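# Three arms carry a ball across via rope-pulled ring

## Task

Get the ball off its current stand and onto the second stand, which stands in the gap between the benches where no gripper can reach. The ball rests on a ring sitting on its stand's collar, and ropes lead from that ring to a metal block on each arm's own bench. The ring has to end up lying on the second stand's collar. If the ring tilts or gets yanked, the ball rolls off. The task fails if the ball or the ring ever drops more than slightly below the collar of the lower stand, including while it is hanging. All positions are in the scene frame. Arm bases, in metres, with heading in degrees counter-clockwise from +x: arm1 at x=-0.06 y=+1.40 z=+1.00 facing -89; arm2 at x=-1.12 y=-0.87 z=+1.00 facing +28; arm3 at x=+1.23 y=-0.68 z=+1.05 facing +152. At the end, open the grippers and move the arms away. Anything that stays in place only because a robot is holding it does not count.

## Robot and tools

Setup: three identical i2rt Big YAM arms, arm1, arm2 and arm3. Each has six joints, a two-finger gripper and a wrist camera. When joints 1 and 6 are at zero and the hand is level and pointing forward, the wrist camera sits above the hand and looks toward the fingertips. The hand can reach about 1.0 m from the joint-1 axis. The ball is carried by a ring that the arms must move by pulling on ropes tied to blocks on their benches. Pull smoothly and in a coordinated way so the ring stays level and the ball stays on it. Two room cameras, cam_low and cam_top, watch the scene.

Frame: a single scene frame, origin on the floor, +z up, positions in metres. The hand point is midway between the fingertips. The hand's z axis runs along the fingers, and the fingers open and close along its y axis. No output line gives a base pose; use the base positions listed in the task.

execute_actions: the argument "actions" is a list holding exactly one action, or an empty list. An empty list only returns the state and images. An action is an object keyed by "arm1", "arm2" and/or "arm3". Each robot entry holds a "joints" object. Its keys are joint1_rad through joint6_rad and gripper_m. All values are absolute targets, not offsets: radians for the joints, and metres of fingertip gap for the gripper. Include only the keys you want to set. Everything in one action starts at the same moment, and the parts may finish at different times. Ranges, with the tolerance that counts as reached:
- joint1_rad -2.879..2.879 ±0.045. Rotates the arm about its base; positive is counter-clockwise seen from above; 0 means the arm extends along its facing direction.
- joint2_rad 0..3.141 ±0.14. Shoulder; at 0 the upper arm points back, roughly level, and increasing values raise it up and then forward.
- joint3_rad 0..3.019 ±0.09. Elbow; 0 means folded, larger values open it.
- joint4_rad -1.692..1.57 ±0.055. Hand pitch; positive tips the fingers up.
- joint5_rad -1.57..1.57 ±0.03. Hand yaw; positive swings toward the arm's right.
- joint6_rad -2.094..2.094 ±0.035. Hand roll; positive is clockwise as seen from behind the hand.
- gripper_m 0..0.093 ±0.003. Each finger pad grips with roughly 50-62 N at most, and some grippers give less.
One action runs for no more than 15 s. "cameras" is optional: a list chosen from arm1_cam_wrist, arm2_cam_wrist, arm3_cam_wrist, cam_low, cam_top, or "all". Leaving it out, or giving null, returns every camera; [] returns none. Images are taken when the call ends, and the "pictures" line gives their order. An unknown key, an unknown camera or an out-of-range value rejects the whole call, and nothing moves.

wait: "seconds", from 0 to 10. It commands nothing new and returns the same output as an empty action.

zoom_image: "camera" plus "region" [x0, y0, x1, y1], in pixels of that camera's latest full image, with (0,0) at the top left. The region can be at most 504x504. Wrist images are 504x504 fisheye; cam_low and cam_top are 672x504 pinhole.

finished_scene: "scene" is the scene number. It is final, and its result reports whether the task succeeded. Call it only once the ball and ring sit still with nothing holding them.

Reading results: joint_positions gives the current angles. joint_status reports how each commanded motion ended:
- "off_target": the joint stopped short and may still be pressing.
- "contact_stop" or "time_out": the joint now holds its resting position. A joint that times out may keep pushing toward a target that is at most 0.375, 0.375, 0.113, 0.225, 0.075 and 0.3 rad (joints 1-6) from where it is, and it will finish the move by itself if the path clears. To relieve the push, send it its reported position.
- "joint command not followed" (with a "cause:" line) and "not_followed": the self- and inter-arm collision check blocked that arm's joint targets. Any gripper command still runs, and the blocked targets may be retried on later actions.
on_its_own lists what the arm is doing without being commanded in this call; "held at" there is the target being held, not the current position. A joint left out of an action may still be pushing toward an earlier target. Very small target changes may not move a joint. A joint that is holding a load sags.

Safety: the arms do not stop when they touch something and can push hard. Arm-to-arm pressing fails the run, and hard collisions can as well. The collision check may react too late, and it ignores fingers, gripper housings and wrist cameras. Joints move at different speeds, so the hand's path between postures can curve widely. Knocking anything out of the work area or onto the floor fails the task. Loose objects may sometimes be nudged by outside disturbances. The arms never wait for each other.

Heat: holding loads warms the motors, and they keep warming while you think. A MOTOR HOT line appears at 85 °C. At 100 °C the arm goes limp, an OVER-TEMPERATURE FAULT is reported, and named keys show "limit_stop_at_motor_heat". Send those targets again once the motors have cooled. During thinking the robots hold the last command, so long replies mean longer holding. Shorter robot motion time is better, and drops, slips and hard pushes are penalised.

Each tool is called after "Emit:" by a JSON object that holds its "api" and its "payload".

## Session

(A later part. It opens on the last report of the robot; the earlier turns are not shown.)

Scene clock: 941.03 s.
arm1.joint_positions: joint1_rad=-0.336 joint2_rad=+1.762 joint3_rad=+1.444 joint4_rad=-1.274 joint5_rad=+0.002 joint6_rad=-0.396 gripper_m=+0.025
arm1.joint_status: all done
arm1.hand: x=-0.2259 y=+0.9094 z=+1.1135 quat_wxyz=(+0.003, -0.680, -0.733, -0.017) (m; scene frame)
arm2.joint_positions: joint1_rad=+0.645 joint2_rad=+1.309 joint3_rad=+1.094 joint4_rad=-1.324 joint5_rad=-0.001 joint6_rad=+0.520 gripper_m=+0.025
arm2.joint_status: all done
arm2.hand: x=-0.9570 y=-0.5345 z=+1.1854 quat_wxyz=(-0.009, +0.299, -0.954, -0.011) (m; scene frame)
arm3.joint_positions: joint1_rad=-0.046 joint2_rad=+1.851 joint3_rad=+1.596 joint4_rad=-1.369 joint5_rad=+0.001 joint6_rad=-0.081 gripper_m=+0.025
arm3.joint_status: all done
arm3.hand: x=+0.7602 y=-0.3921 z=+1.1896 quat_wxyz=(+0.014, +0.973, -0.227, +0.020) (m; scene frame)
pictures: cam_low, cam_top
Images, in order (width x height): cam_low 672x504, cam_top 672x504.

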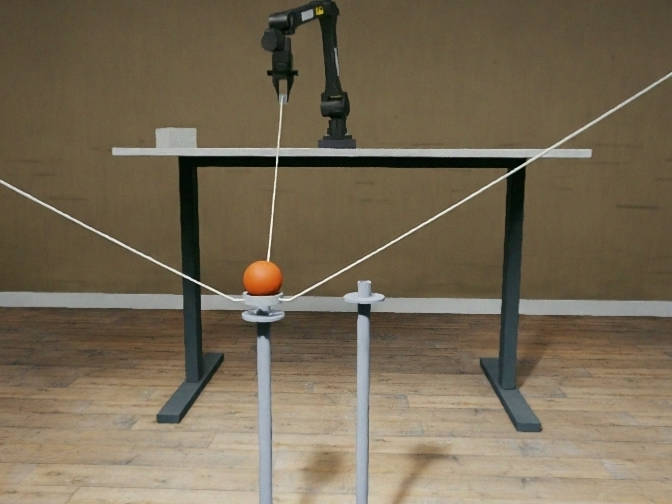

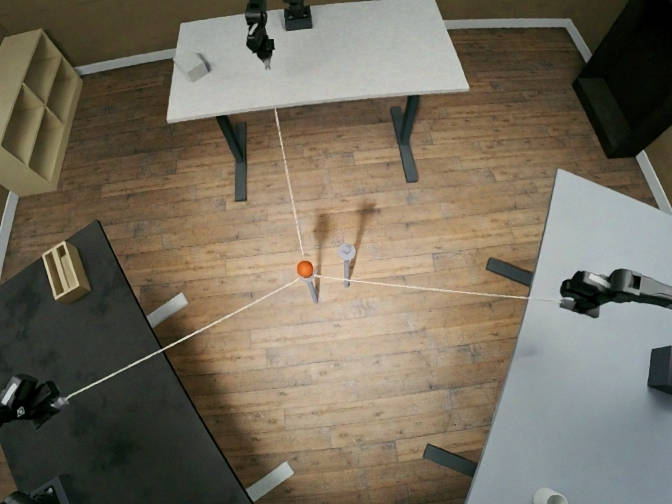

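Emit:
{"api": "execute_actions", "payload": {"actions": [{"arm1":{"joints":{"joint1_rad":-0.363,"joint2_rad":1.702,"joint3_rad":1.423,"joint6_rad":-0.415}},"arm2":{"joints":{"joint1_rad":0.672,"joint2_rad":1.271,"joint3_rad":1.059,"joint6_rad":0.545}},"arm3":{"joints":{"joint1_rad":-0.060,"joint2_rad":1.789,"joint3_rad":1.570}}}], "cameras": ["cam_low"]}}

Emit:
{"api": "zoom_image", "payload": {"camera": "cam_low", "region": [220, 240, 320, 340]}}

Scene clock: 964.83 s.
arm1.joint_positions: joint1_rad=-0.345 joint2_rad=+1.746 joint3_rad=+1.418 joint4_rad=-1.274 joint5_rad=+0.001 joint6_rad=-0.406 gripper_m=+0.025
arm1.joint_status: all done
arm1.hand: x=-0.2271 y=+0.9198 z=+1.1121 quat_wxyz=(+0.004, -0.679, -0.734, -0.022) (m; scene frame)
arm2.joint_positions: joint1_rad=+0.663 joint2_rad=+1.287 joint3_rad=+1.070 joint4_rad=-1.324 joint5_rad=+0.000 joint6_rad=+0.538 gripper_m=+0.025
arm2.joint_status: all done
arm2.hand: x=-0.9667 y=-0.5402 z=+1.1837 quat_wxyz=(-0.008, +0.299, -0.954, -0.010) (m; scene frame)
arm3.joint_positions: joint1_rad=-0.047 joint2_rad=+1.830 joint3_rad=+1.565 joint4_rad=-1.369 joint5_rad=+0.001 joint6_rad=-0.081 gripper_m=+0.025
arm3.joint_status: all done
arm3.hand: x=+0.7697 y=-0.3976 z=+1.1894 quat_wxyz=(+0.015, +0.973, -0.228, +0.025) (m; scene frame)
pictures: cam_low
Images, in order (width x height): cam_low 672x504.

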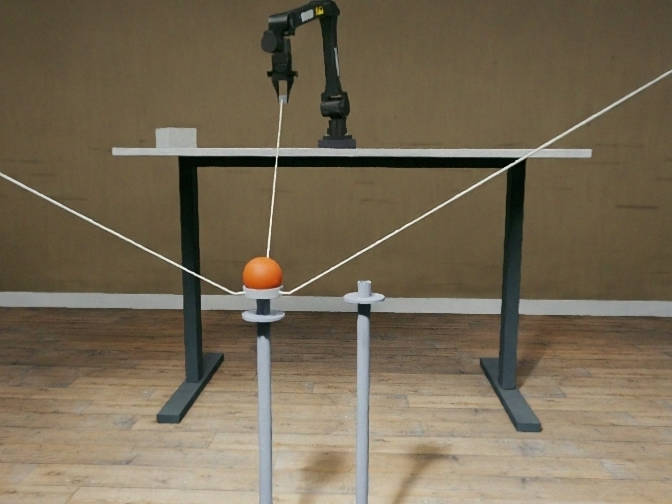

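Region (220, 240, 320, 340) of cam_low's 672x504 image, scaled by 5.040, with more detail than that image has.

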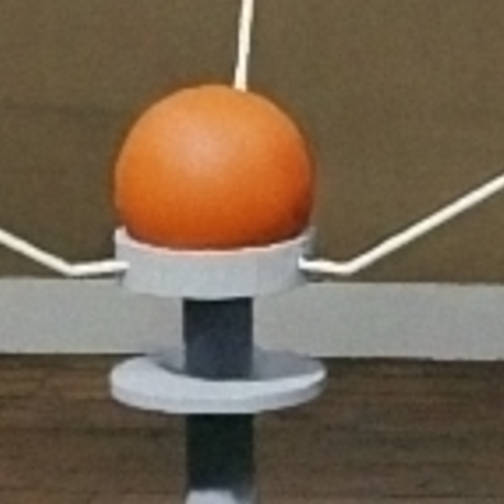

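Emit:
{"api": "execute_actions", "payload": {"actions": [{"arm1":{"joints":{"joint1_rad":-0.376,"joint2_rad":1.667,"joint3_rad":1.386,"joint6_rad":-0.428}},"arm2":{"joints":{"joint1_rad":0.697,"joint2_rad":1.228,"joint3_rad":1.022,"joint6_rad":0.570}},"arm3":{"joints":{"joint1_rad":-0.065,"joint2_rad":1.737,"joint3_rad":1.497,"joint4_rad":-1.329}}}], "cameras": ["cam_low","cam_top"]}}

Emit:
{"api": "zoom_image", "payload": {"camera": "cam_low", "region": [210, 220, 410, 340]}}

Scene clock: 1009.87 s.
arm1.joint_positions: joint1_rad=-0.359 joint2_rad=+1.706 joint3_rad=+1.380 joint4_rad=-1.274 joint5_rad=+0.000 joint6_rad=-0.419 gripper_m=+0.025
arm1.joint_status: all done
arm1.hand: x=-0.2288 y=+0.9350 z=+1.1181 quat_wxyz=(+0.003, -0.679, -0.733, -0.021) (m; scene frame)
arm2.joint_positions: joint1_rad=+0.689 joint2_rad=+1.239 joint3_rad=+1.031 joint4_rad=-1.324 joint5_rad=+0.001 joint6_rad=+0.563 gripper_m=+0.025
arm2.joint_status: all done
arm2.hand: x=-0.9809 y=-0.5505 z=+1.1849 quat_wxyz=(-0.011, +0.299, -0.954, -0.014) (m; scene frame)
arm3.joint_positions: joint1_rad=-0.053 joint2_rad=+1.771 joint3_rad=+1.492 joint4_rad=-1.331 joint5_rad=+0.001 joint6_rad=-0.081 gripper_m=+0.025
arm3.joint_status: all done
arm3.hand: x=+0.7852 y=-0.4033 z=+1.1927 quat_wxyz=(+0.012, +0.973, -0.230, +0.013) (m; scene frame)
pictures: cam_low, cam_top
Images, in order (width x height): cam_low 672x504, cam_top 672x504.

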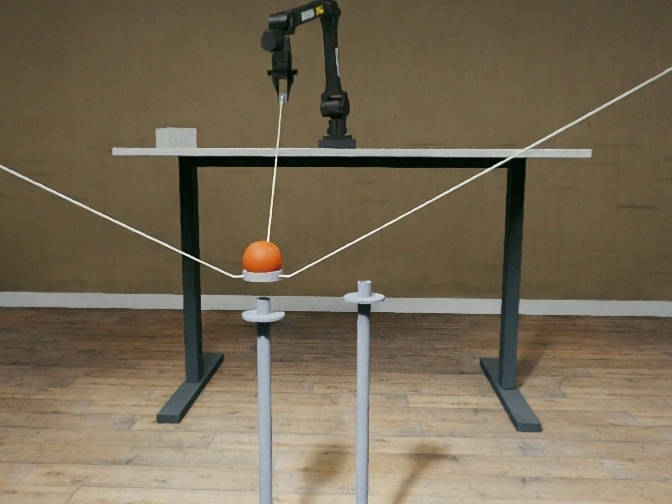

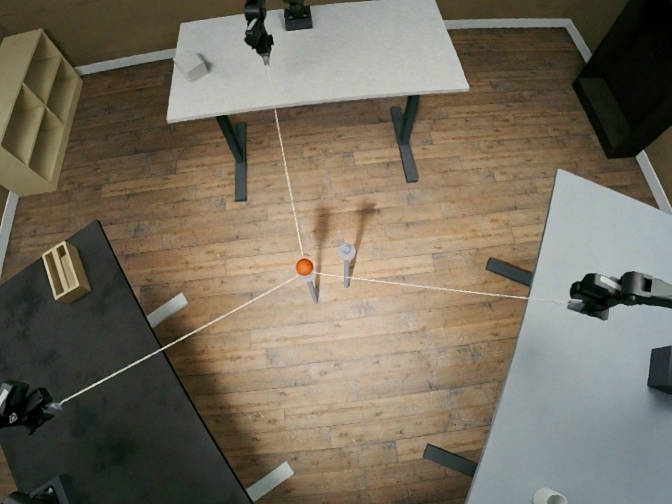

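Region (210, 220, 410, 340) of cam_low's 672x504 image, scaled by 2.520, with more detail than that image has; it fills the top 302 rows of this view, and the rest is white.

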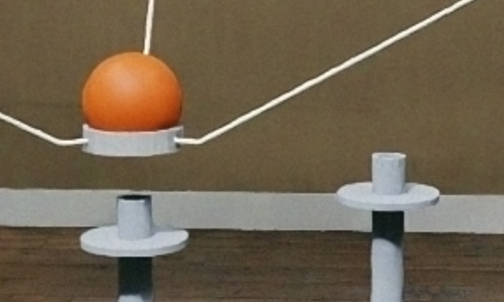

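Emit:
{"api": "execute_actions", "payload": {"actions": [{"arm1":{"joints":{"joint1_rad":-0.262,"joint2_rad":1.565,"joint3_rad":1.252,"joint4_rad":-1.235,"joint6_rad":-0.333}},"arm2":{"joints":{"joint1_rad":0.587,"joint2_rad":1.353,"joint3_rad":1.140,"joint6_rad":0.461}},"arm3":{"joints":{"joint1_rad":-0.155,"joint2_rad":1.631,"joint3_rad":1.350,"joint4_rad":-1.282,"joint6_rad":-0.209}}}], "cameras": ["cam_low","cam_top"]}}

Emit:
{"api": "zoom_image", "payload": {"camera": "cam_low", "region": [210, 220, 410, 340]}}

Scene clock: 1085.87 s.
arm1.joint_positions: joint1_rad=-0.253 joint2_rad=+1.593 joint3_rad=+1.248 joint4_rad=-1.238 joint5_rad=-0.002 joint6_rad=-0.342 gripper_m=+0.025
arm1.joint_status: all done
arm1.hand: x=-0.1692 y=+0.9590 z=+1.1233 quat_wxyz=(-0.001, -0.669, -0.743, -0.014) (m; scene frame)
arm2.joint_positions: joint1_rad=+0.576 joint2_rad=+1.369 joint3_rad=+1.082 joint4_rad=-1.321 joint5_rad=+0.002 joint6_rad=+0.468 gripper_m=+0.025
arm2.joint_status: all done
arm2.hand: x=-0.9342 y=-0.5476 z=+1.1597 quat_wxyz=(+0.014, +0.290, -0.957, +0.015) (m; scene frame)
arm3.joint_positions: joint1_rad=-0.162 joint2_rad=+1.656 joint3_rad=+1.346 joint4_rad=-1.282 joint5_rad=-0.001 joint6_rad=-0.200 gripper_m=+0.025
arm3.joint_status: all done
arm3.hand: x=+0.8501 y=-0.3815 z=+1.1938 quat_wxyz=(+0.011, +0.974, -0.226, +0.005) (m; scene frame)
pictures: cam_low, cam_top
Images, in order (width x height): cam_low 672x504, cam_top 672x504.

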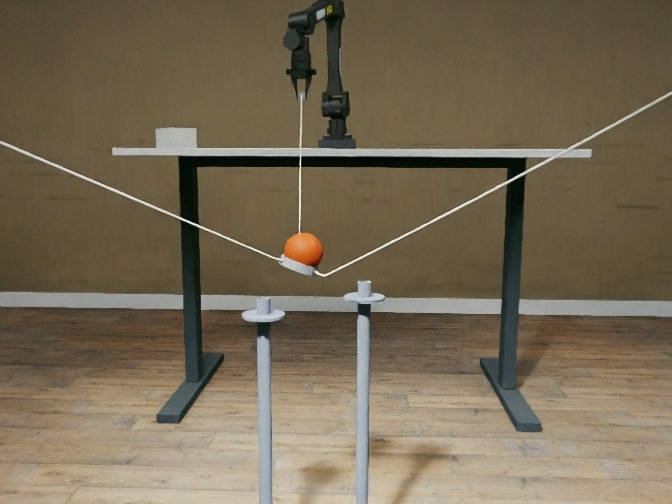

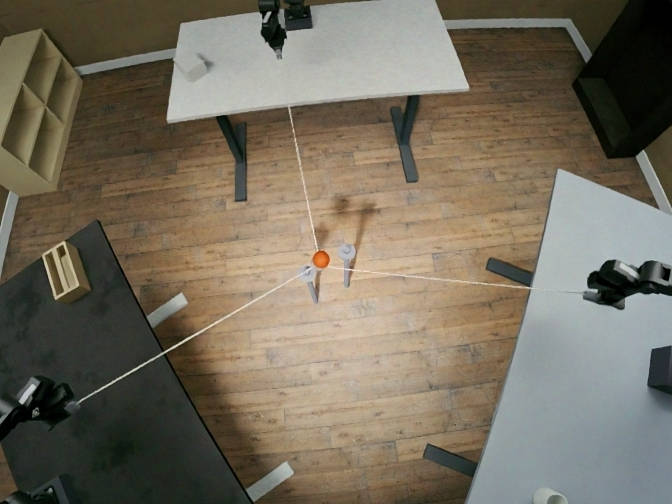

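Region (210, 220, 410, 340) of cam_low's 672x504 image, scaled by 2.520, with more detail than that image has; it fills the top 302 rows of this view, and the rest is white.

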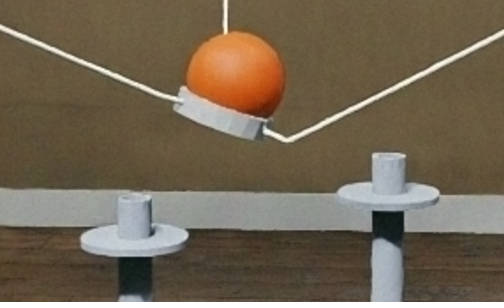

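Emit:
{"api": "execute_actions", "payload": {"actions": [], "cameras": ["cam_low","cam_top"]}}

Emit:
{"api": "zoom_image", "payload": {"camera": "cam_low", "region": [210, 220, 410, 340]}}

Scene clock: 1099.37 s.
arm1.joint_positions: joint1_rad=-0.253 joint2_rad=+1.593 joint3_rad=+1.248 joint4_rad=-1.238 joint5_rad=-0.002 joint6_rad=-0.342 gripper_m=+0.025
arm1.joint_status: all done
arm1.hand: x=-0.1692 y=+0.9590 z=+1.1233 quat_wxyz=(-0.001, -0.669, -0.743, -0.014) (m; scene frame)
arm2.joint_positions: joint1_rad=+0.576 joint2_rad=+1.369 joint3_rad=+1.082 joint4_rad=-1.321 joint5_rad=+0.002 joint6_rad=+0.468 gripper_m=+0.025
arm2.joint_status: all done
arm2.hand: x=-0.9342 y=-0.5476 z=+1.1597 quat_wxyz=(+0.014, +0.290, -0.957, +0.015) (m; scene frame)
arm3.joint_positions: joint1_rad=-0.162 joint2_rad=+1.656 joint3_rad=+1.346 joint4_rad=-1.282 joint5_rad=-0.001 joint6_rad=-0.201 gripper_m=+0.025
arm3.joint_status: all done
arm3.hand: x=+0.8501 y=-0.3815 z=+1.1938 quat_wxyz=(+0.011, +0.974, -0.226, +0.005) (m; scene frame)
pictures: cam_low, cam_top
Images, in order (width x height): cam_low 672x504, cam_top 672x504.

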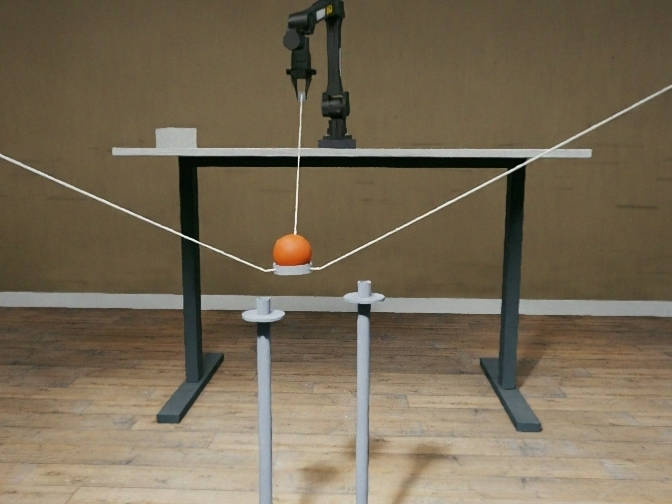

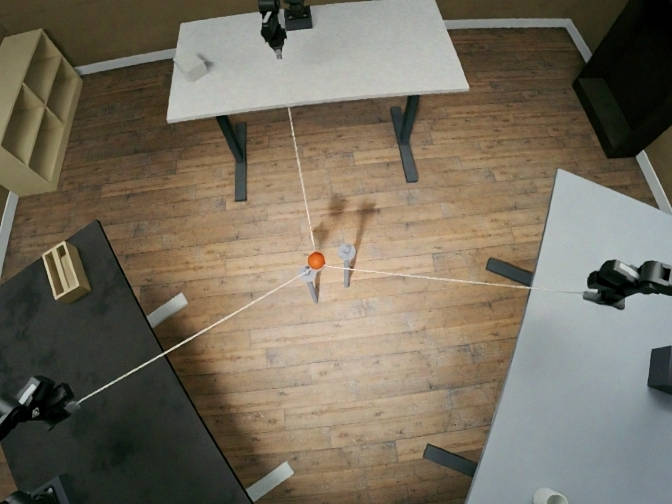

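Region (210, 220, 410, 340) of cam_low's 672x504 image, scaled by 2.520, with more detail than that image has; it fills the top 302 rows of this view, and the rest is white.

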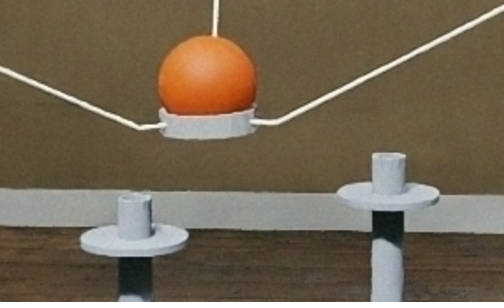

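Emit:
{"api": "execute_actions", "payload": {"actions": [{"arm1":{"joints":{"joint1_rad":-0.189,"joint2_rad":1.517,"joint3_rad":1.192,"joint6_rad":-0.253}},"arm2":{"joints":{"joint1_rad":0.531,"joint2_rad":1.430,"joint3_rad":1.240,"joint6_rad":0.400}},"arm3":{"joints":{"joint1_rad":-0.224,"joint2_rad":1.581,"joint3_rad":1.290,"joint6_rad":-0.288}}}], "cameras": ["cam_low"]}}

Scene clock: 1158.57 s.
arm1.joint_positions: joint1_rad=-0.190 joint2_rad=+1.554 joint3_rad=+1.186 joint4_rad=-1.235 joint5_rad=-0.002 joint6_rad=-0.263 gripper_m=+0.025
arm1.joint_status: all done
arm1.hand: x=-0.1368 y=+0.9757 z=+1.1183 quat_wxyz=(+0.005, -0.675, -0.738, -0.022) (m; scene frame)
arm2.joint_positions: joint1_rad=+0.525 joint2_rad=+1.433 joint3_rad=+1.189 joint4_rad=-1.321 joint5_rad=+0.002 joint6_rad=+0.408 gripper_m=+0.025
arm2.joint_status: all done
arm2.hand: x=-0.8969 y=-0.5237 z=+1.1749 quat_wxyz=(-0.001, +0.295, -0.955, +0.000) (m; scene frame)
arm3.joint_positions: joint1_rad=-0.222 joint2_rad=+1.616 joint3_rad=+1.283 joint4_rad=-1.278 joint5_rad=-0.002 joint6_rad=-0.278 gripper_m=+0.025
arm3.joint_status: all done
arm3.hand: x=+0.8848 y=-0.3744 z=+1.1894 quat_wxyz=(+0.016, +0.976, -0.217, +0.012) (m; scene frame)
pictures: cam_low
Images, in order (width x height): cam_low 672x504.

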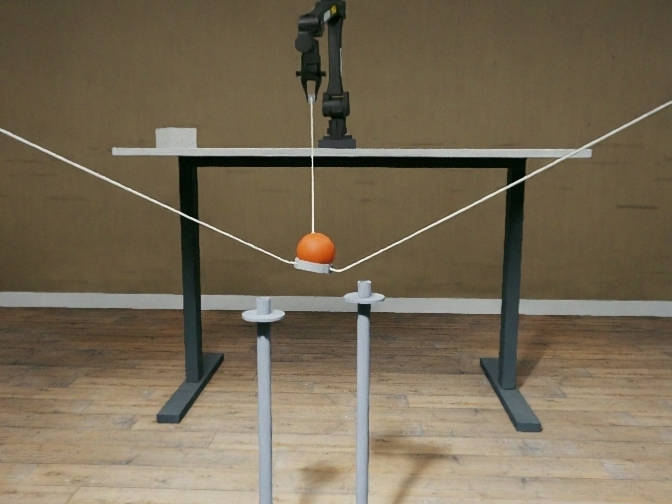

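Emit:
{"api": "execute_actions", "payload": {"actions": [{"arm1":{"joints":{"joint1_rad":-0.111,"joint2_rad":1.458,"joint3_rad":1.138,"joint6_rad":-0.170}},"arm2":{"joints":{"joint1_rad":0.480,"joint2_rad":1.499,"joint3_rad":1.342,"joint6_rad":0.337}},"arm3":{"joints":{"joint1_rad":-0.305,"joint2_rad":1.531,"joint3_rad":1.242,"joint6_rad":-0.375}}}], "cameras": ["cam_low"]}}

Scene clock: 1197.53 s.
arm1.joint_positions: joint1_rad=-0.111 joint2_rad=+1.486 joint3_rad=+1.132 joint4_rad=-1.234 joint5_rad=-0.002 joint6_rad=-0.180 gripper_m=+0.025
arm1.joint_status: all done
arm1.hand: x=-0.1013 y=+0.9912 z=+1.1271 quat_wxyz=(+0.002, -0.676, -0.736, -0.016) (m; scene frame)
arm2.joint_positions: joint1_rad=+0.473 joint2_rad=+1.507 joint3_rad=+1.285 joint4_rad=-1.321 joint5_rad=+0.002 joint6_rad=+0.345 gripper_m=+0.025
arm2.joint_status: all done
arm2.hand: x=-0.8586 y=-0.5067 z=+1.1811 quat_wxyz=(-0.010, +0.300, -0.954, -0.007) (m; scene frame)
arm3.joint_positions: joint1_rad=-0.306 joint2_rad=+1.560 joint3_rad=+1.235 joint4_rad=-1.278 joint5_rad=-0.002 joint6_rad=-0.365 gripper_m=+0.025
arm3.joint_status: all done
arm3.hand: x=+0.9238 y=-0.3592 z=+1.1957 quat_wxyz=(+0.016, +0.976, -0.215, +0.007) (m; scene frame)
pictures: cam_low
Images, in order (width x height): cam_low 672x504.

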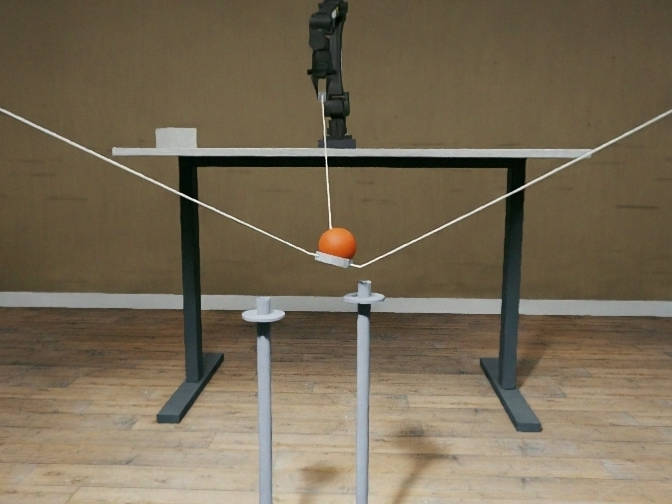

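Emit:
{"api": "execute_actions", "payload": {"actions": [], "cameras": ["cam_low","cam_top"]}}

Emit:
{"api": "zoom_image", "payload": {"camera": "cam_low", "region": [250, 210, 450, 330]}}

Scene clock: 1228.13 s.
arm1.joint_positions: joint1_rad=-0.111 joint2_rad=+1.486 joint3_rad=+1.132 joint4_rad=-1.234 joint5_rad=-0.002 joint6_rad=-0.179 gripper_m=+0.025
arm1.joint_status: all done
arm1.hand: x=-0.1013 y=+0.9912 z=+1.1271 quat_wxyz=(+0.002, -0.677, -0.736, -0.016) (m; scene frame)
arm2.joint_positions: joint1_rad=+0.473 joint2_rad=+1.507 joint3_rad=+1.285 joint4_rad=-1.321 joint5_rad=+0.002 joint6_rad=+0.345 gripper_m=+0.025
arm2.joint_status: all done
arm2.hand: x=-0.8586 y=-0.5067 z=+1.1811 quat_wxyz=(-0.010, +0.300, -0.954, -0.007) (m; scene frame)
arm3.joint_positions: joint1_rad=-0.306 joint2_rad=+1.560 joint3_rad=+1.235 joint4_rad=-1.278 joint5_rad=-0.002 joint6_rad=-0.366 gripper_m=+0.025
arm3.joint_status: all done
arm3.hand: x=+0.9238 y=-0.3592 z=+1.1957 quat_wxyz=(+0.016, +0.976, -0.215, +0.007) (m; scene frame)
pictures: cam_low, cam_top
Images, in order (width x height): cam_low 672x504, cam_top 672x504.

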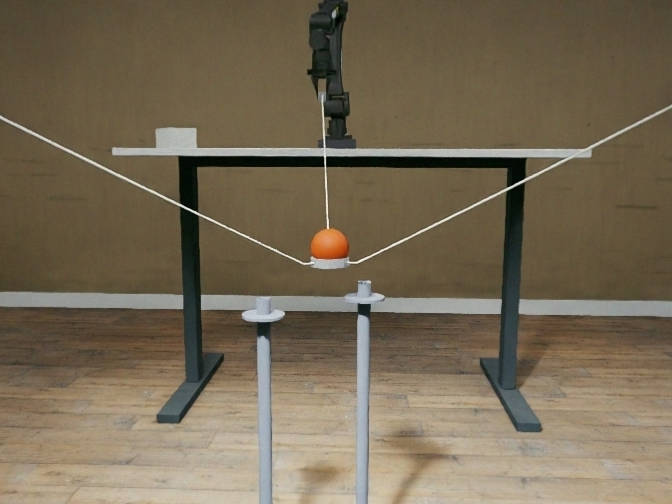

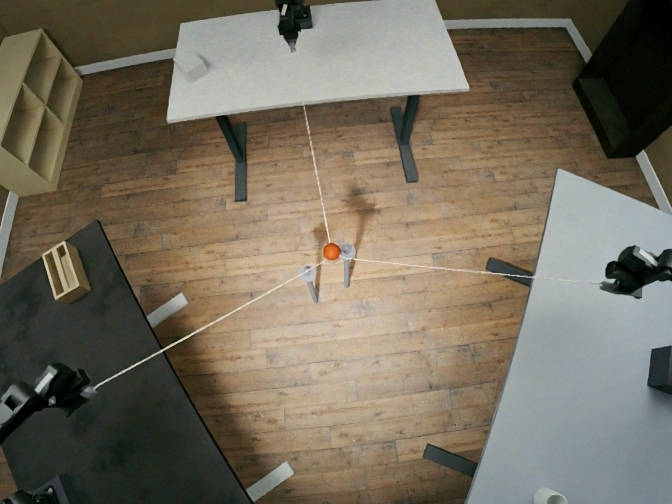

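Region (250, 210, 450, 330) of cam_low's 672x504 image, scaled by 2.520, with more detail than that image has; it fills the top 302 rows of this view, and the rest is white.

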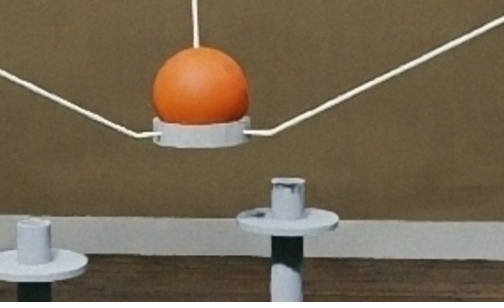

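Emit:
{"api": "execute_actions", "payload": {"actions": [{"arm1":{"joints":{"joint1_rad":-0.015,"joint2_rad":1.418,"joint3_rad":1.094,"joint6_rad":-0.078}},"arm2":{"joints":{"joint1_rad":0.432,"joint2_rad":1.575,"joint3_rad":1.444,"joint6_rad":0.289}},"arm3":{"joints":{"joint1_rad":-0.396,"joint2_rad":1.496,"joint3_rad":1.204,"joint6_rad":-0.464}}}], "cameras": ["cam_low"]}}

Scene clock: 1238.40 s.
arm1.joint_positions: joint1_rad=-0.014 joint2_rad=+1.451 joint3_rad=+1.089 joint4_rad=-1.234 joint5_rad=-0.002 joint6_rad=-0.088 gripper_m=+0.025
arm1.joint_status: all done
arm1.hand: x=-0.0616 y=+1.0058 z=+1.1260 quat_wxyz=(+0.005, -0.675, -0.738, -0.018) (m; scene frame)
arm2.joint_positions: joint1_rad=+0.425 joint2_rad=+1.581 joint3_rad=+1.386 joint4_rad=-1.322 joint5_rad=+0.002 joint6_rad=+0.297 gripper_m=+0.025
arm2.joint_status: all done
arm2.hand: x=-0.8188 y=-0.4902 z=+1.1873 quat_wxyz=(-0.022, +0.300, -0.954, -0.014) (m; scene frame)
arm3.joint_positions: joint1_rad=-0.396 joint2_rad=+1.529 joint3_rad=+1.198 joint4_rad=-1.278 joint5_rad=-0.002 joint6_rad=-0.454 gripper_m=+0.025
arm3.joint_status: all done
arm3.hand: x=+0.9624 y=-0.3441 z=+1.1944 quat_wxyz=(+0.019, +0.976, -0.216, +0.009) (m; scene frame)
pictures: cam_low
Images, in order (width x height): cam_low 672x504.

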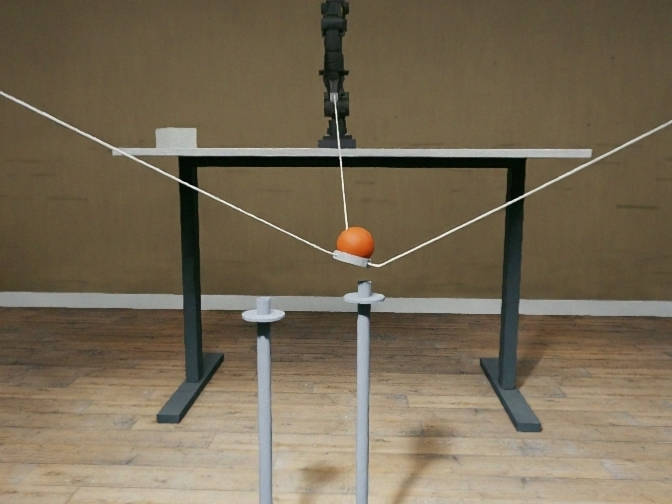

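Emit:
{"api": "execute_actions", "payload": {"actions": [], "cameras": ["cam_low","cam_top"]}}

Emit:
{"api": "zoom_image", "payload": {"camera": "cam_low", "region": [300, 215, 420, 315]}}

Emit:
{"api": "zoom_image", "payload": {"camera": "cam_top", "region": [300, 220, 380, 300]}}

Scene clock: 1246.07 s.
arm1.joint_positions: joint1_rad=-0.014 joint2_rad=+1.451 joint3_rad=+1.089 joint4_rad=-1.234 joint5_rad=-0.002 joint6_rad=-0.087 gripper_m=+0.025
arm1.joint_status: all done
arm1.hand: x=-0.0616 y=+1.0058 z=+1.1260 quat_wxyz=(+0.005, -0.675, -0.738, -0.018) (m; scene frame)
arm2.joint_positions: joint1_rad=+0.425 joint2_rad=+1.581 joint3_rad=+1.386 joint4_rad=-1.322 joint5_rad=+0.002 joint6_rad=+0.297 gripper_m=+0.025
arm2.joint_status: all done
arm2.hand: x=-0.8188 y=-0.4902 z=+1.1873 quat_wxyz=(-0.022, +0.300, -0.954, -0.014) (m; scene frame)
arm3.joint_positions: joint1_rad=-0.396 joint2_rad=+1.529 joint3_rad=+1.198 joint4_rad=-1.278 joint5_rad=-0.002 joint6_rad=-0.455 gripper_m=+0.025
arm3.joint_status: all done
arm3.hand: x=+0.9624 y=-0.3441 z=+1.1944 quat_wxyz=(+0.019, +0.976, -0.216, +0.009) (m; scene frame)
pictures: cam_low, cam_top
Images, in order (width x height): cam_low 672x504, cam_top 672x504.

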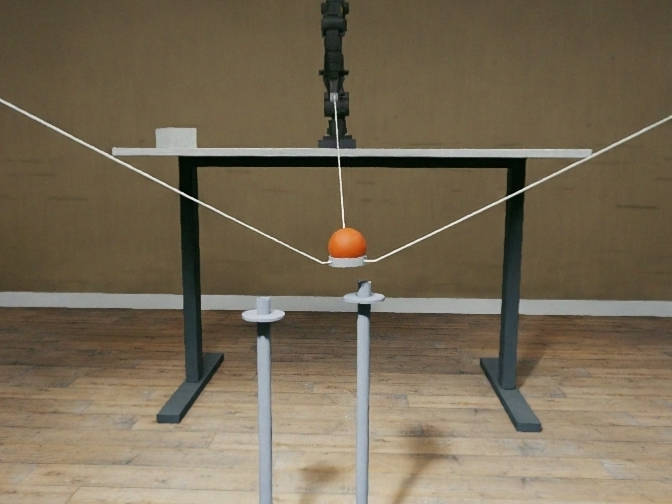

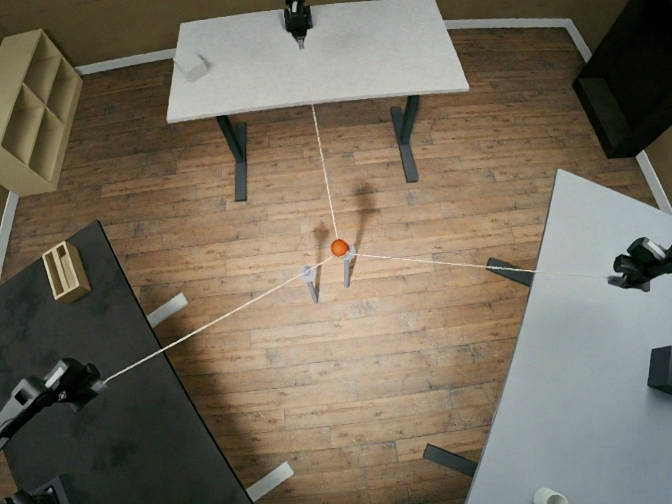

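Region (300, 215, 420, 315) of cam_low's 672x504 image, scaled by 4.200, with more detail than that image has.

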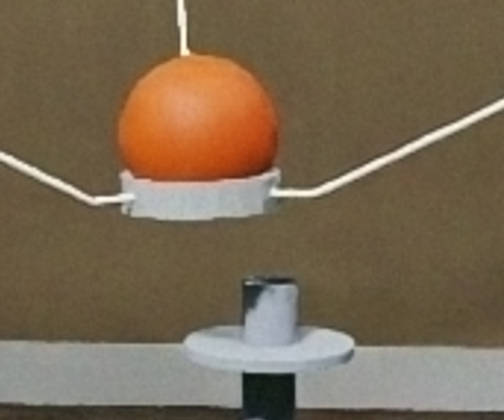

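Region (300, 220, 380, 300) of cam_top's 672x504 image, scaled by 6.300, with more detail than that image has.

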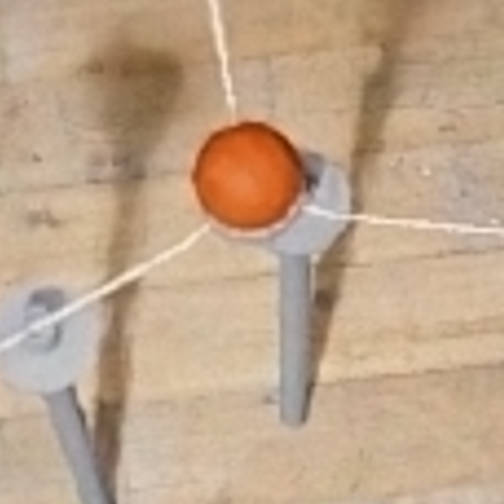

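Emit:
{"api": "execute_actions", "payload": {"actions": [{"arm1":{"joints":{"joint1_rad":0.081,"joint2_rad":1.383,"joint3_rad":1.057,"joint6_rad":0.010}},"arm2":{"joints":{"joint1_rad":0.393,"joint2_rad":1.652,"joint3_rad":1.542,"joint6_rad":0.252}},"arm3":{"joints":{"joint1_rad":-0.489,"joint2_rad":1.473,"joint3_rad":1.180,"joint6_rad":-0.551}}}], "cameras": ["cam_low"]}}

Scene clock: 1295.80 s.
arm1.joint_positions: joint1_rad=+0.080 joint2_rad=+1.414 joint3_rad=+1.052 joint4_rad=-1.234 joint5_rad=-0.001 joint6_rad=+0.001 gripper_m=+0.025
arm1.joint_status: all done
arm1.hand: x=-0.0260 y=+1.0215 z=+1.1276 quat_wxyz=(+0.006, -0.673, -0.740, -0.017) (m; scene frame)
arm2.joint_positions: joint1_rad=+0.388 joint2_rad=+1.658 joint3_rad=+1.483 joint4_rad=-1.322 joint5_rad=+0.002 joint6_rad=+0.260 gripper_m=+0.025
arm2.joint_status: all done
arm2.hand: x=-0.7824 y=-0.4750 z=+1.1878 quat_wxyz=(-0.030, +0.300, -0.953, -0.018) (m; scene frame)
arm3.joint_positions: joint1_rad=-0.488 joint2_rad=+1.505 joint3_rad=+1.175 joint4_rad=-1.278 joint5_rad=-0.003 joint6_rad=-0.541 gripper_m=+0.025
arm3.joint_status: all done
arm3.hand: x=+0.9987 y=-0.3282 z=+1.1951 quat_wxyz=(+0.020, +0.976, -0.218, +0.007) (m; scene frame)
pictures: cam_low
Images, in order (width x height): cam_low 672x504.

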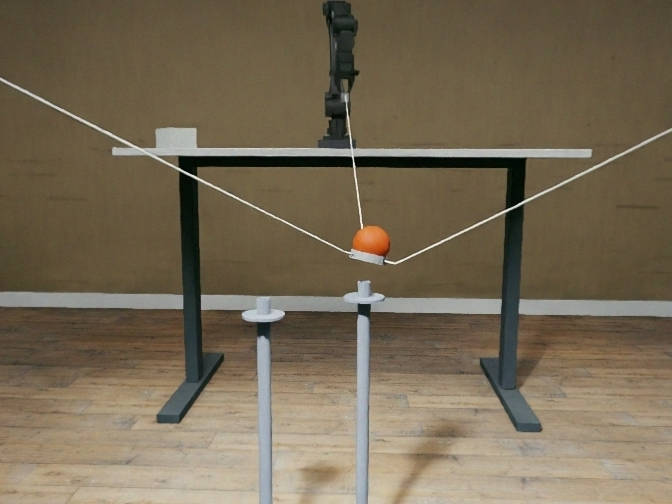

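Emit:
{"api": "execute_actions", "payload": {"actions": [], "cameras": ["cam_low","cam_top"]}}

Emit:
{"api": "zoom_image", "payload": {"camera": "cam_low", "region": [310, 215, 420, 315]}}

Emit:
{"api": "zoom_image", "payload": {"camera": "cam_top", "region": [310, 215, 380, 295]}}

Scene clock: 1322.40 s.
arm1.joint_positions: joint1_rad=+0.080 joint2_rad=+1.414 joint3_rad=+1.052 joint4_rad=-1.234 joint5_rad=-0.001 joint6_rad=+0.001 gripper_m=+0.025
arm1.joint_status: all done
arm1.hand: x=-0.0260 y=+1.0215 z=+1.1276 quat_wxyz=(+0.006, -0.673, -0.740, -0.017) (m; scene frame)
arm2.joint_positions: joint1_rad=+0.388 joint2_rad=+1.658 joint3_rad=+1.483 joint4_rad=-1.322 joint5_rad=+0.002 joint6_rad=+0.260 gripper_m=+0.025
arm2.joint_status: all done
arm2.hand: x=-0.7824 y=-0.4750 z=+1.1878 quat_wxyz=(-0.030, +0.300, -0.953, -0.018) (m; scene frame)
arm3.joint_positions: joint1_rad=-0.488 joint2_rad=+1.505 joint3_rad=+1.175 joint4_rad=-1.278 joint5_rad=-0.003 joint6_rad=-0.542 gripper_m=+0.025
arm3.joint_status: all done
arm3.hand: x=+0.9987 y=-0.3282 z=+1.1951 quat_wxyz=(+0.020, +0.976, -0.218, +0.007) (m; scene frame)
pictures: cam_low, cam_top
Images, in order (width x height): cam_low 672x504, cam_top 672x504.

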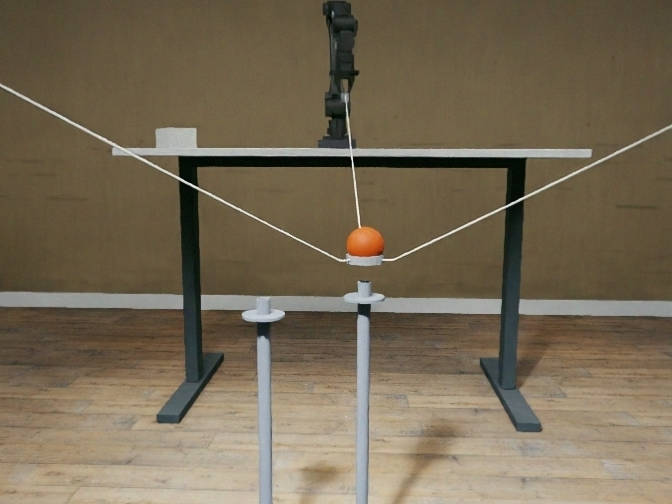

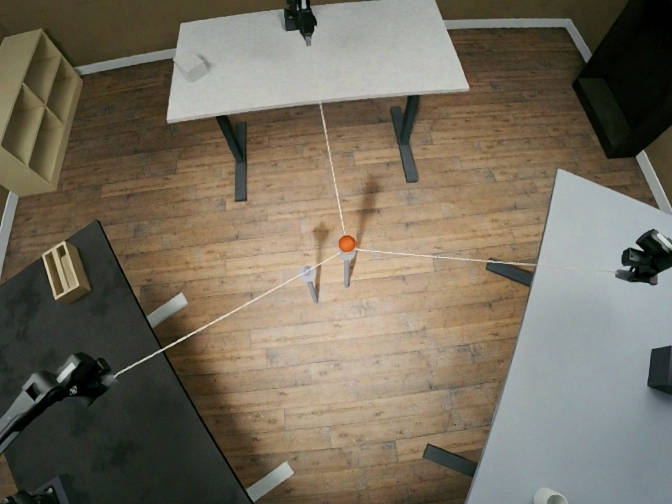

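Region (310, 215, 420, 315) of cam_low's 672x504 image, scaled by 4.582, with more detail than that image has; it fills the top 458 rows of this view, and the rest is white.

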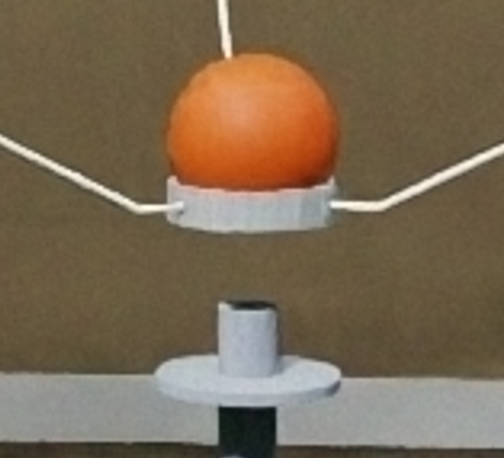

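Region (310, 215, 380, 295) of cam_top's 672x504 image, scaled by 6.300, with more detail than that image has; it fills the left 441 columns of this view, and the rest is white.

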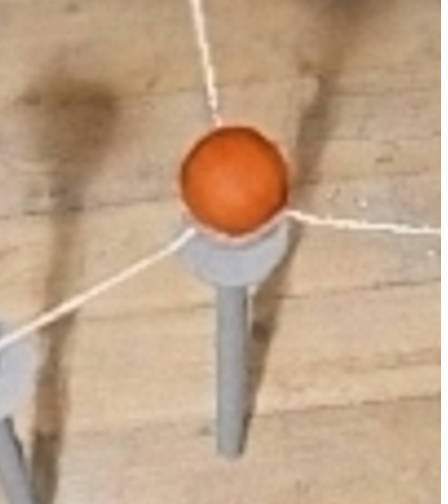

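Emit:
{"api": "execute_actions", "payload": {"actions": [{"arm1":{"joints":{"joint2_rad":1.485}},"arm2":{"joints":{"joint2_rad":1.696}},"arm3":{"joints":{"joint2_rad":1.572}}}], "cameras": ["cam_low"]}}

Scene clock: 1338.90 s.
arm1.joint_positions: joint1_rad=+0.080 joint2_rad=+1.502 joint3_rad=+1.052 joint4_rad=-1.234 joint5_rad=-0.001 joint6_rad=+0.001 gripper_m=+0.025
arm1.joint_status: all done
arm1.hand: x=-0.0256 y=+1.0228 z=+1.0960 quat_wxyz=(+0.039, -0.671, -0.739, -0.047) (m; scene frame)
arm2.joint_positions: joint1_rad=+0.388 joint2_rad=+1.703 joint3_rad=+1.483 joint4_rad=-1.322 joint5_rad=+0.002 joint6_rad=+0.260 gripper_m=+0.025
arm2.joint_status: all done
arm2.hand: x=-0.7811 y=-0.4734 z=+1.1657 quat_wxyz=(-0.011, +0.300, -0.954, -0.006) (m; scene frame)
arm3.joint_positions: joint1_rad=-0.488 joint2_rad=+1.583 joint3_rad=+1.173 joint4_rad=-1.278 joint5_rad=-0.003 joint6_rad=-0.542 gripper_m=+0.025
arm3.joint_status: all done
arm3.hand: x=+0.9988 y=-0.3293 z=+1.1639 quat_wxyz=(+0.047, +0.974, -0.218, +0.036) (m; scene frame)
pictures: cam_low
Images, in order (width x height): cam_low 672x504.

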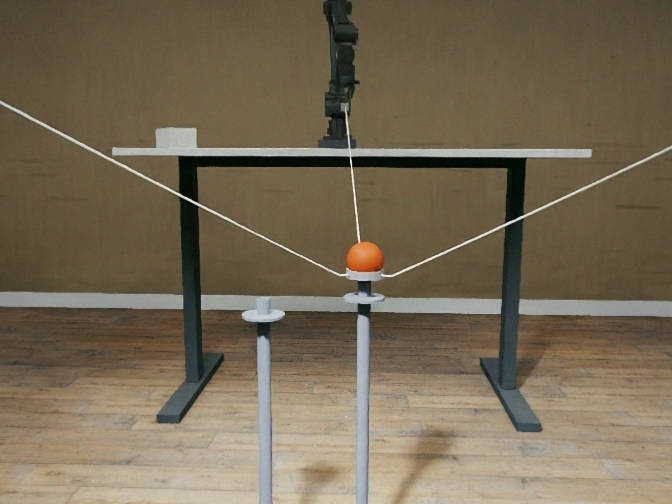

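Emit:
{"api": "execute_actions", "payload": {"actions": [], "cameras": ["cam_low","cam_top"]}}

Emit:
{"api": "zoom_image", "payload": {"camera": "cam_low", "region": [310, 215, 420, 315]}}

Emit:
{"api": "zoom_image", "payload": {"camera": "cam_top", "region": [310, 215, 380, 295]}}

Scene clock: 1347.93 s.
arm1.joint_positions: joint1_rad=+0.080 joint2_rad=+1.502 joint3_rad=+1.052 joint4_rad=-1.234 joint5_rad=-0.001 joint6_rad=+0.001 gripper_m=+0.025
arm1.joint_status: all done
arm1.hand: x=-0.0256 y=+1.0228 z=+1.0960 quat_wxyz=(+0.039, -0.671, -0.739, -0.047) (m; scene frame)
arm2.joint_positions: joint1_rad=+0.388 joint2_rad=+1.703 joint3_rad=+1.483 joint4_rad=-1.322 joint5_rad=+0.002 joint6_rad=+0.260 gripper_m=+0.025
arm2.joint_status: all done
arm2.hand: x=-0.7811 y=-0.4734 z=+1.1657 quat_wxyz=(-0.011, +0.300, -0.954, -0.006) (m; scene frame)
arm3.joint_positions: joint1_rad=-0.488 joint2_rad=+1.583 joint3_rad=+1.173 joint4_rad=-1.278 joint5_rad=-0.003 joint6_rad=-0.542 gripper_m=+0.025
arm3.joint_status: all done
arm3.hand: x=+0.9988 y=-0.3293 z=+1.1639 quat_wxyz=(+0.047, +0.974, -0.218, +0.036) (m; scene frame)
pictures: cam_low, cam_top
Images, in order (width x height): cam_low 672x504, cam_top 672x504.

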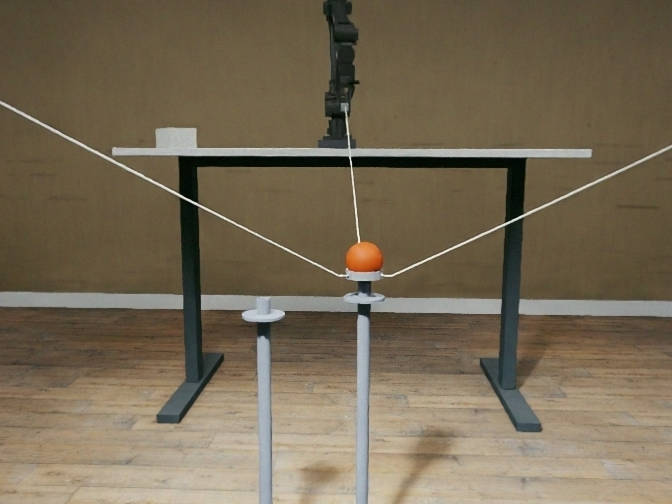

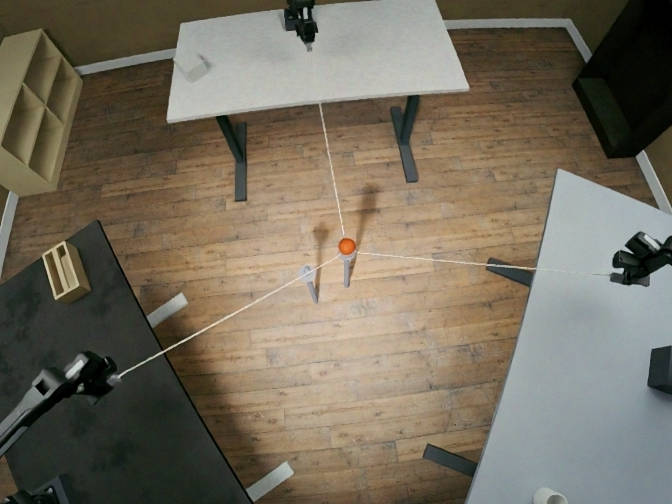

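Region (310, 215, 420, 315) of cam_low's 672x504 image, scaled by 4.582, with more detail than that image has; it fills the top 458 rows of this view, and the rest is white.

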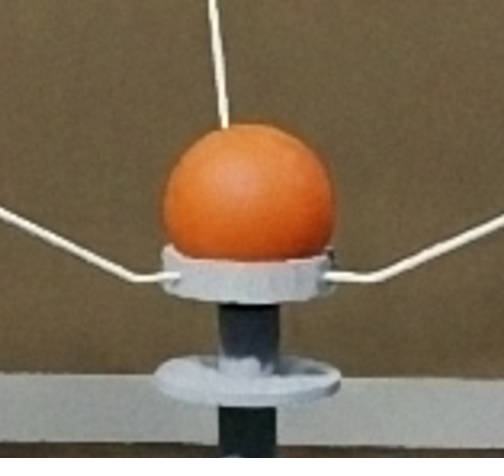

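Region (310, 215, 380, 295) of cam_top's 672x504 image, scaled by 6.300, with more detail than that image has; it fills the left 441 columns of this view, and the rest is white.

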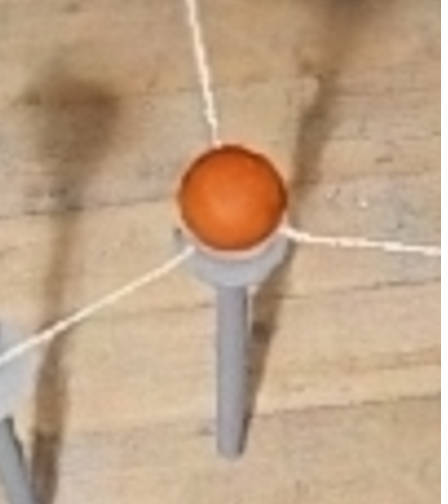

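Emit:
{"api": "execute_actions", "payload": {"actions": [{"arm1":{"joints":{"joint4_rad":-1.192}},"arm2":{"joints":{"joint2_rad":1.728}},"arm3":{"joints":{"joint4_rad":-1.230}}}], "cameras": ["cam_low","cam_top"]}}

Emit:
{"api": "zoom_image", "payload": {"camera": "cam_low", "region": [310, 215, 420, 315]}}

Scene clock: 1371.10 s.
arm1.joint_positions: joint1_rad=+0.080 joint2_rad=+1.502 joint3_rad=+1.052 joint4_rad=-1.201 joint5_rad=-0.001 joint6_rad=+0.001 gripper_m=+0.025
arm1.joint_status: all done
arm1.hand: x=-0.0249 y=+1.0148 z=+1.0952 quat_wxyz=(+0.026, -0.672, -0.739, -0.036) (m; scene frame)
arm2.joint_positions: joint1_rad=+0.388 joint2_rad=+1.724 joint3_rad=+1.483 joint4_rad=-1.322 joint5_rad=+0.002 joint6_rad=+0.260 gripper_m=+0.025
arm2.joint_status: all done
arm2.hand: x=-0.7806 y=-0.4729 z=+1.1550 quat_wxyz=(-0.002, +0.300, -0.954, +0.000) (m; scene frame)
arm3.joint_positions: joint1_rad=-0.488 joint2_rad=+1.583 joint3_rad=+1.173 joint4_rad=-1.236 joint5_rad=-0.003 joint6_rad=-0.542 gripper_m=+0.025
arm3.joint_status: all done
arm3.hand: x=+0.9931 y=-0.3208 z=+1.1629 quat_wxyz=(+0.033, +0.975, -0.218, +0.021) (m; scene frame)
pictures: cam_low, cam_top
Images, in order (width x height): cam_low 672x504, cam_top 672x504.

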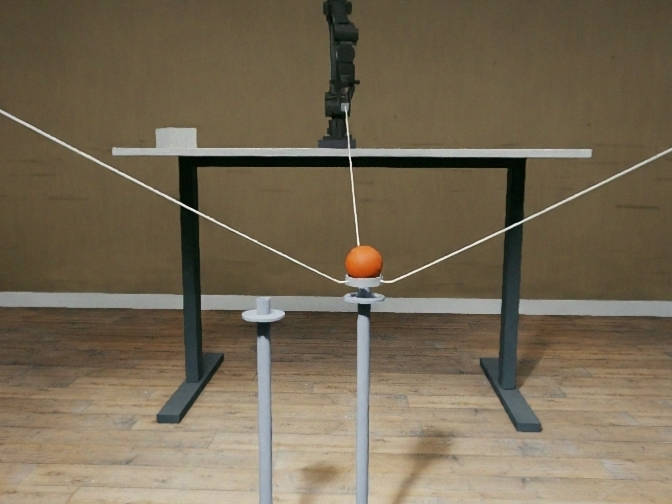

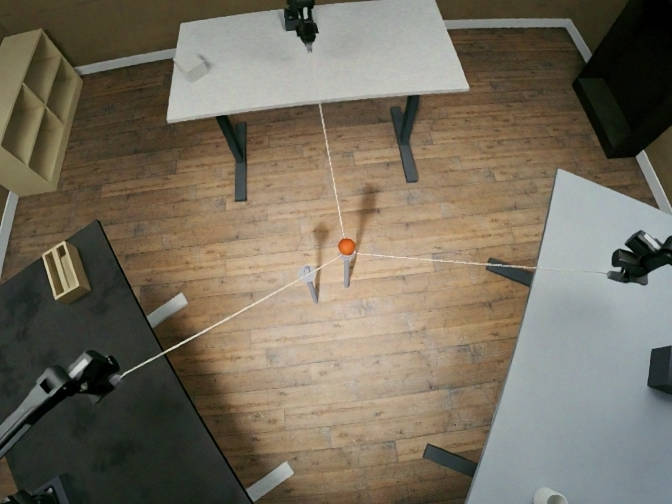

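Region (310, 215, 420, 315) of cam_low's 672x504 image, scaled by 4.582, with more detail than that image has; it fills the top 458 rows of this view, and the rest is white.

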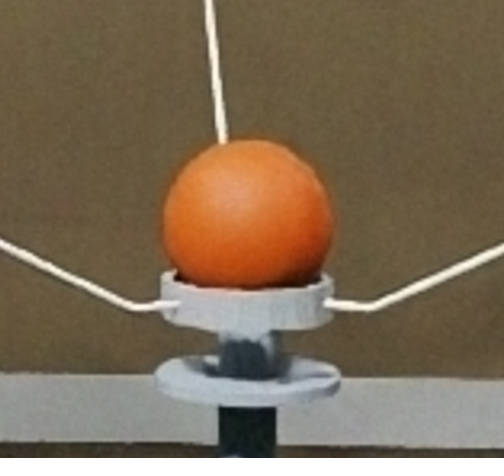

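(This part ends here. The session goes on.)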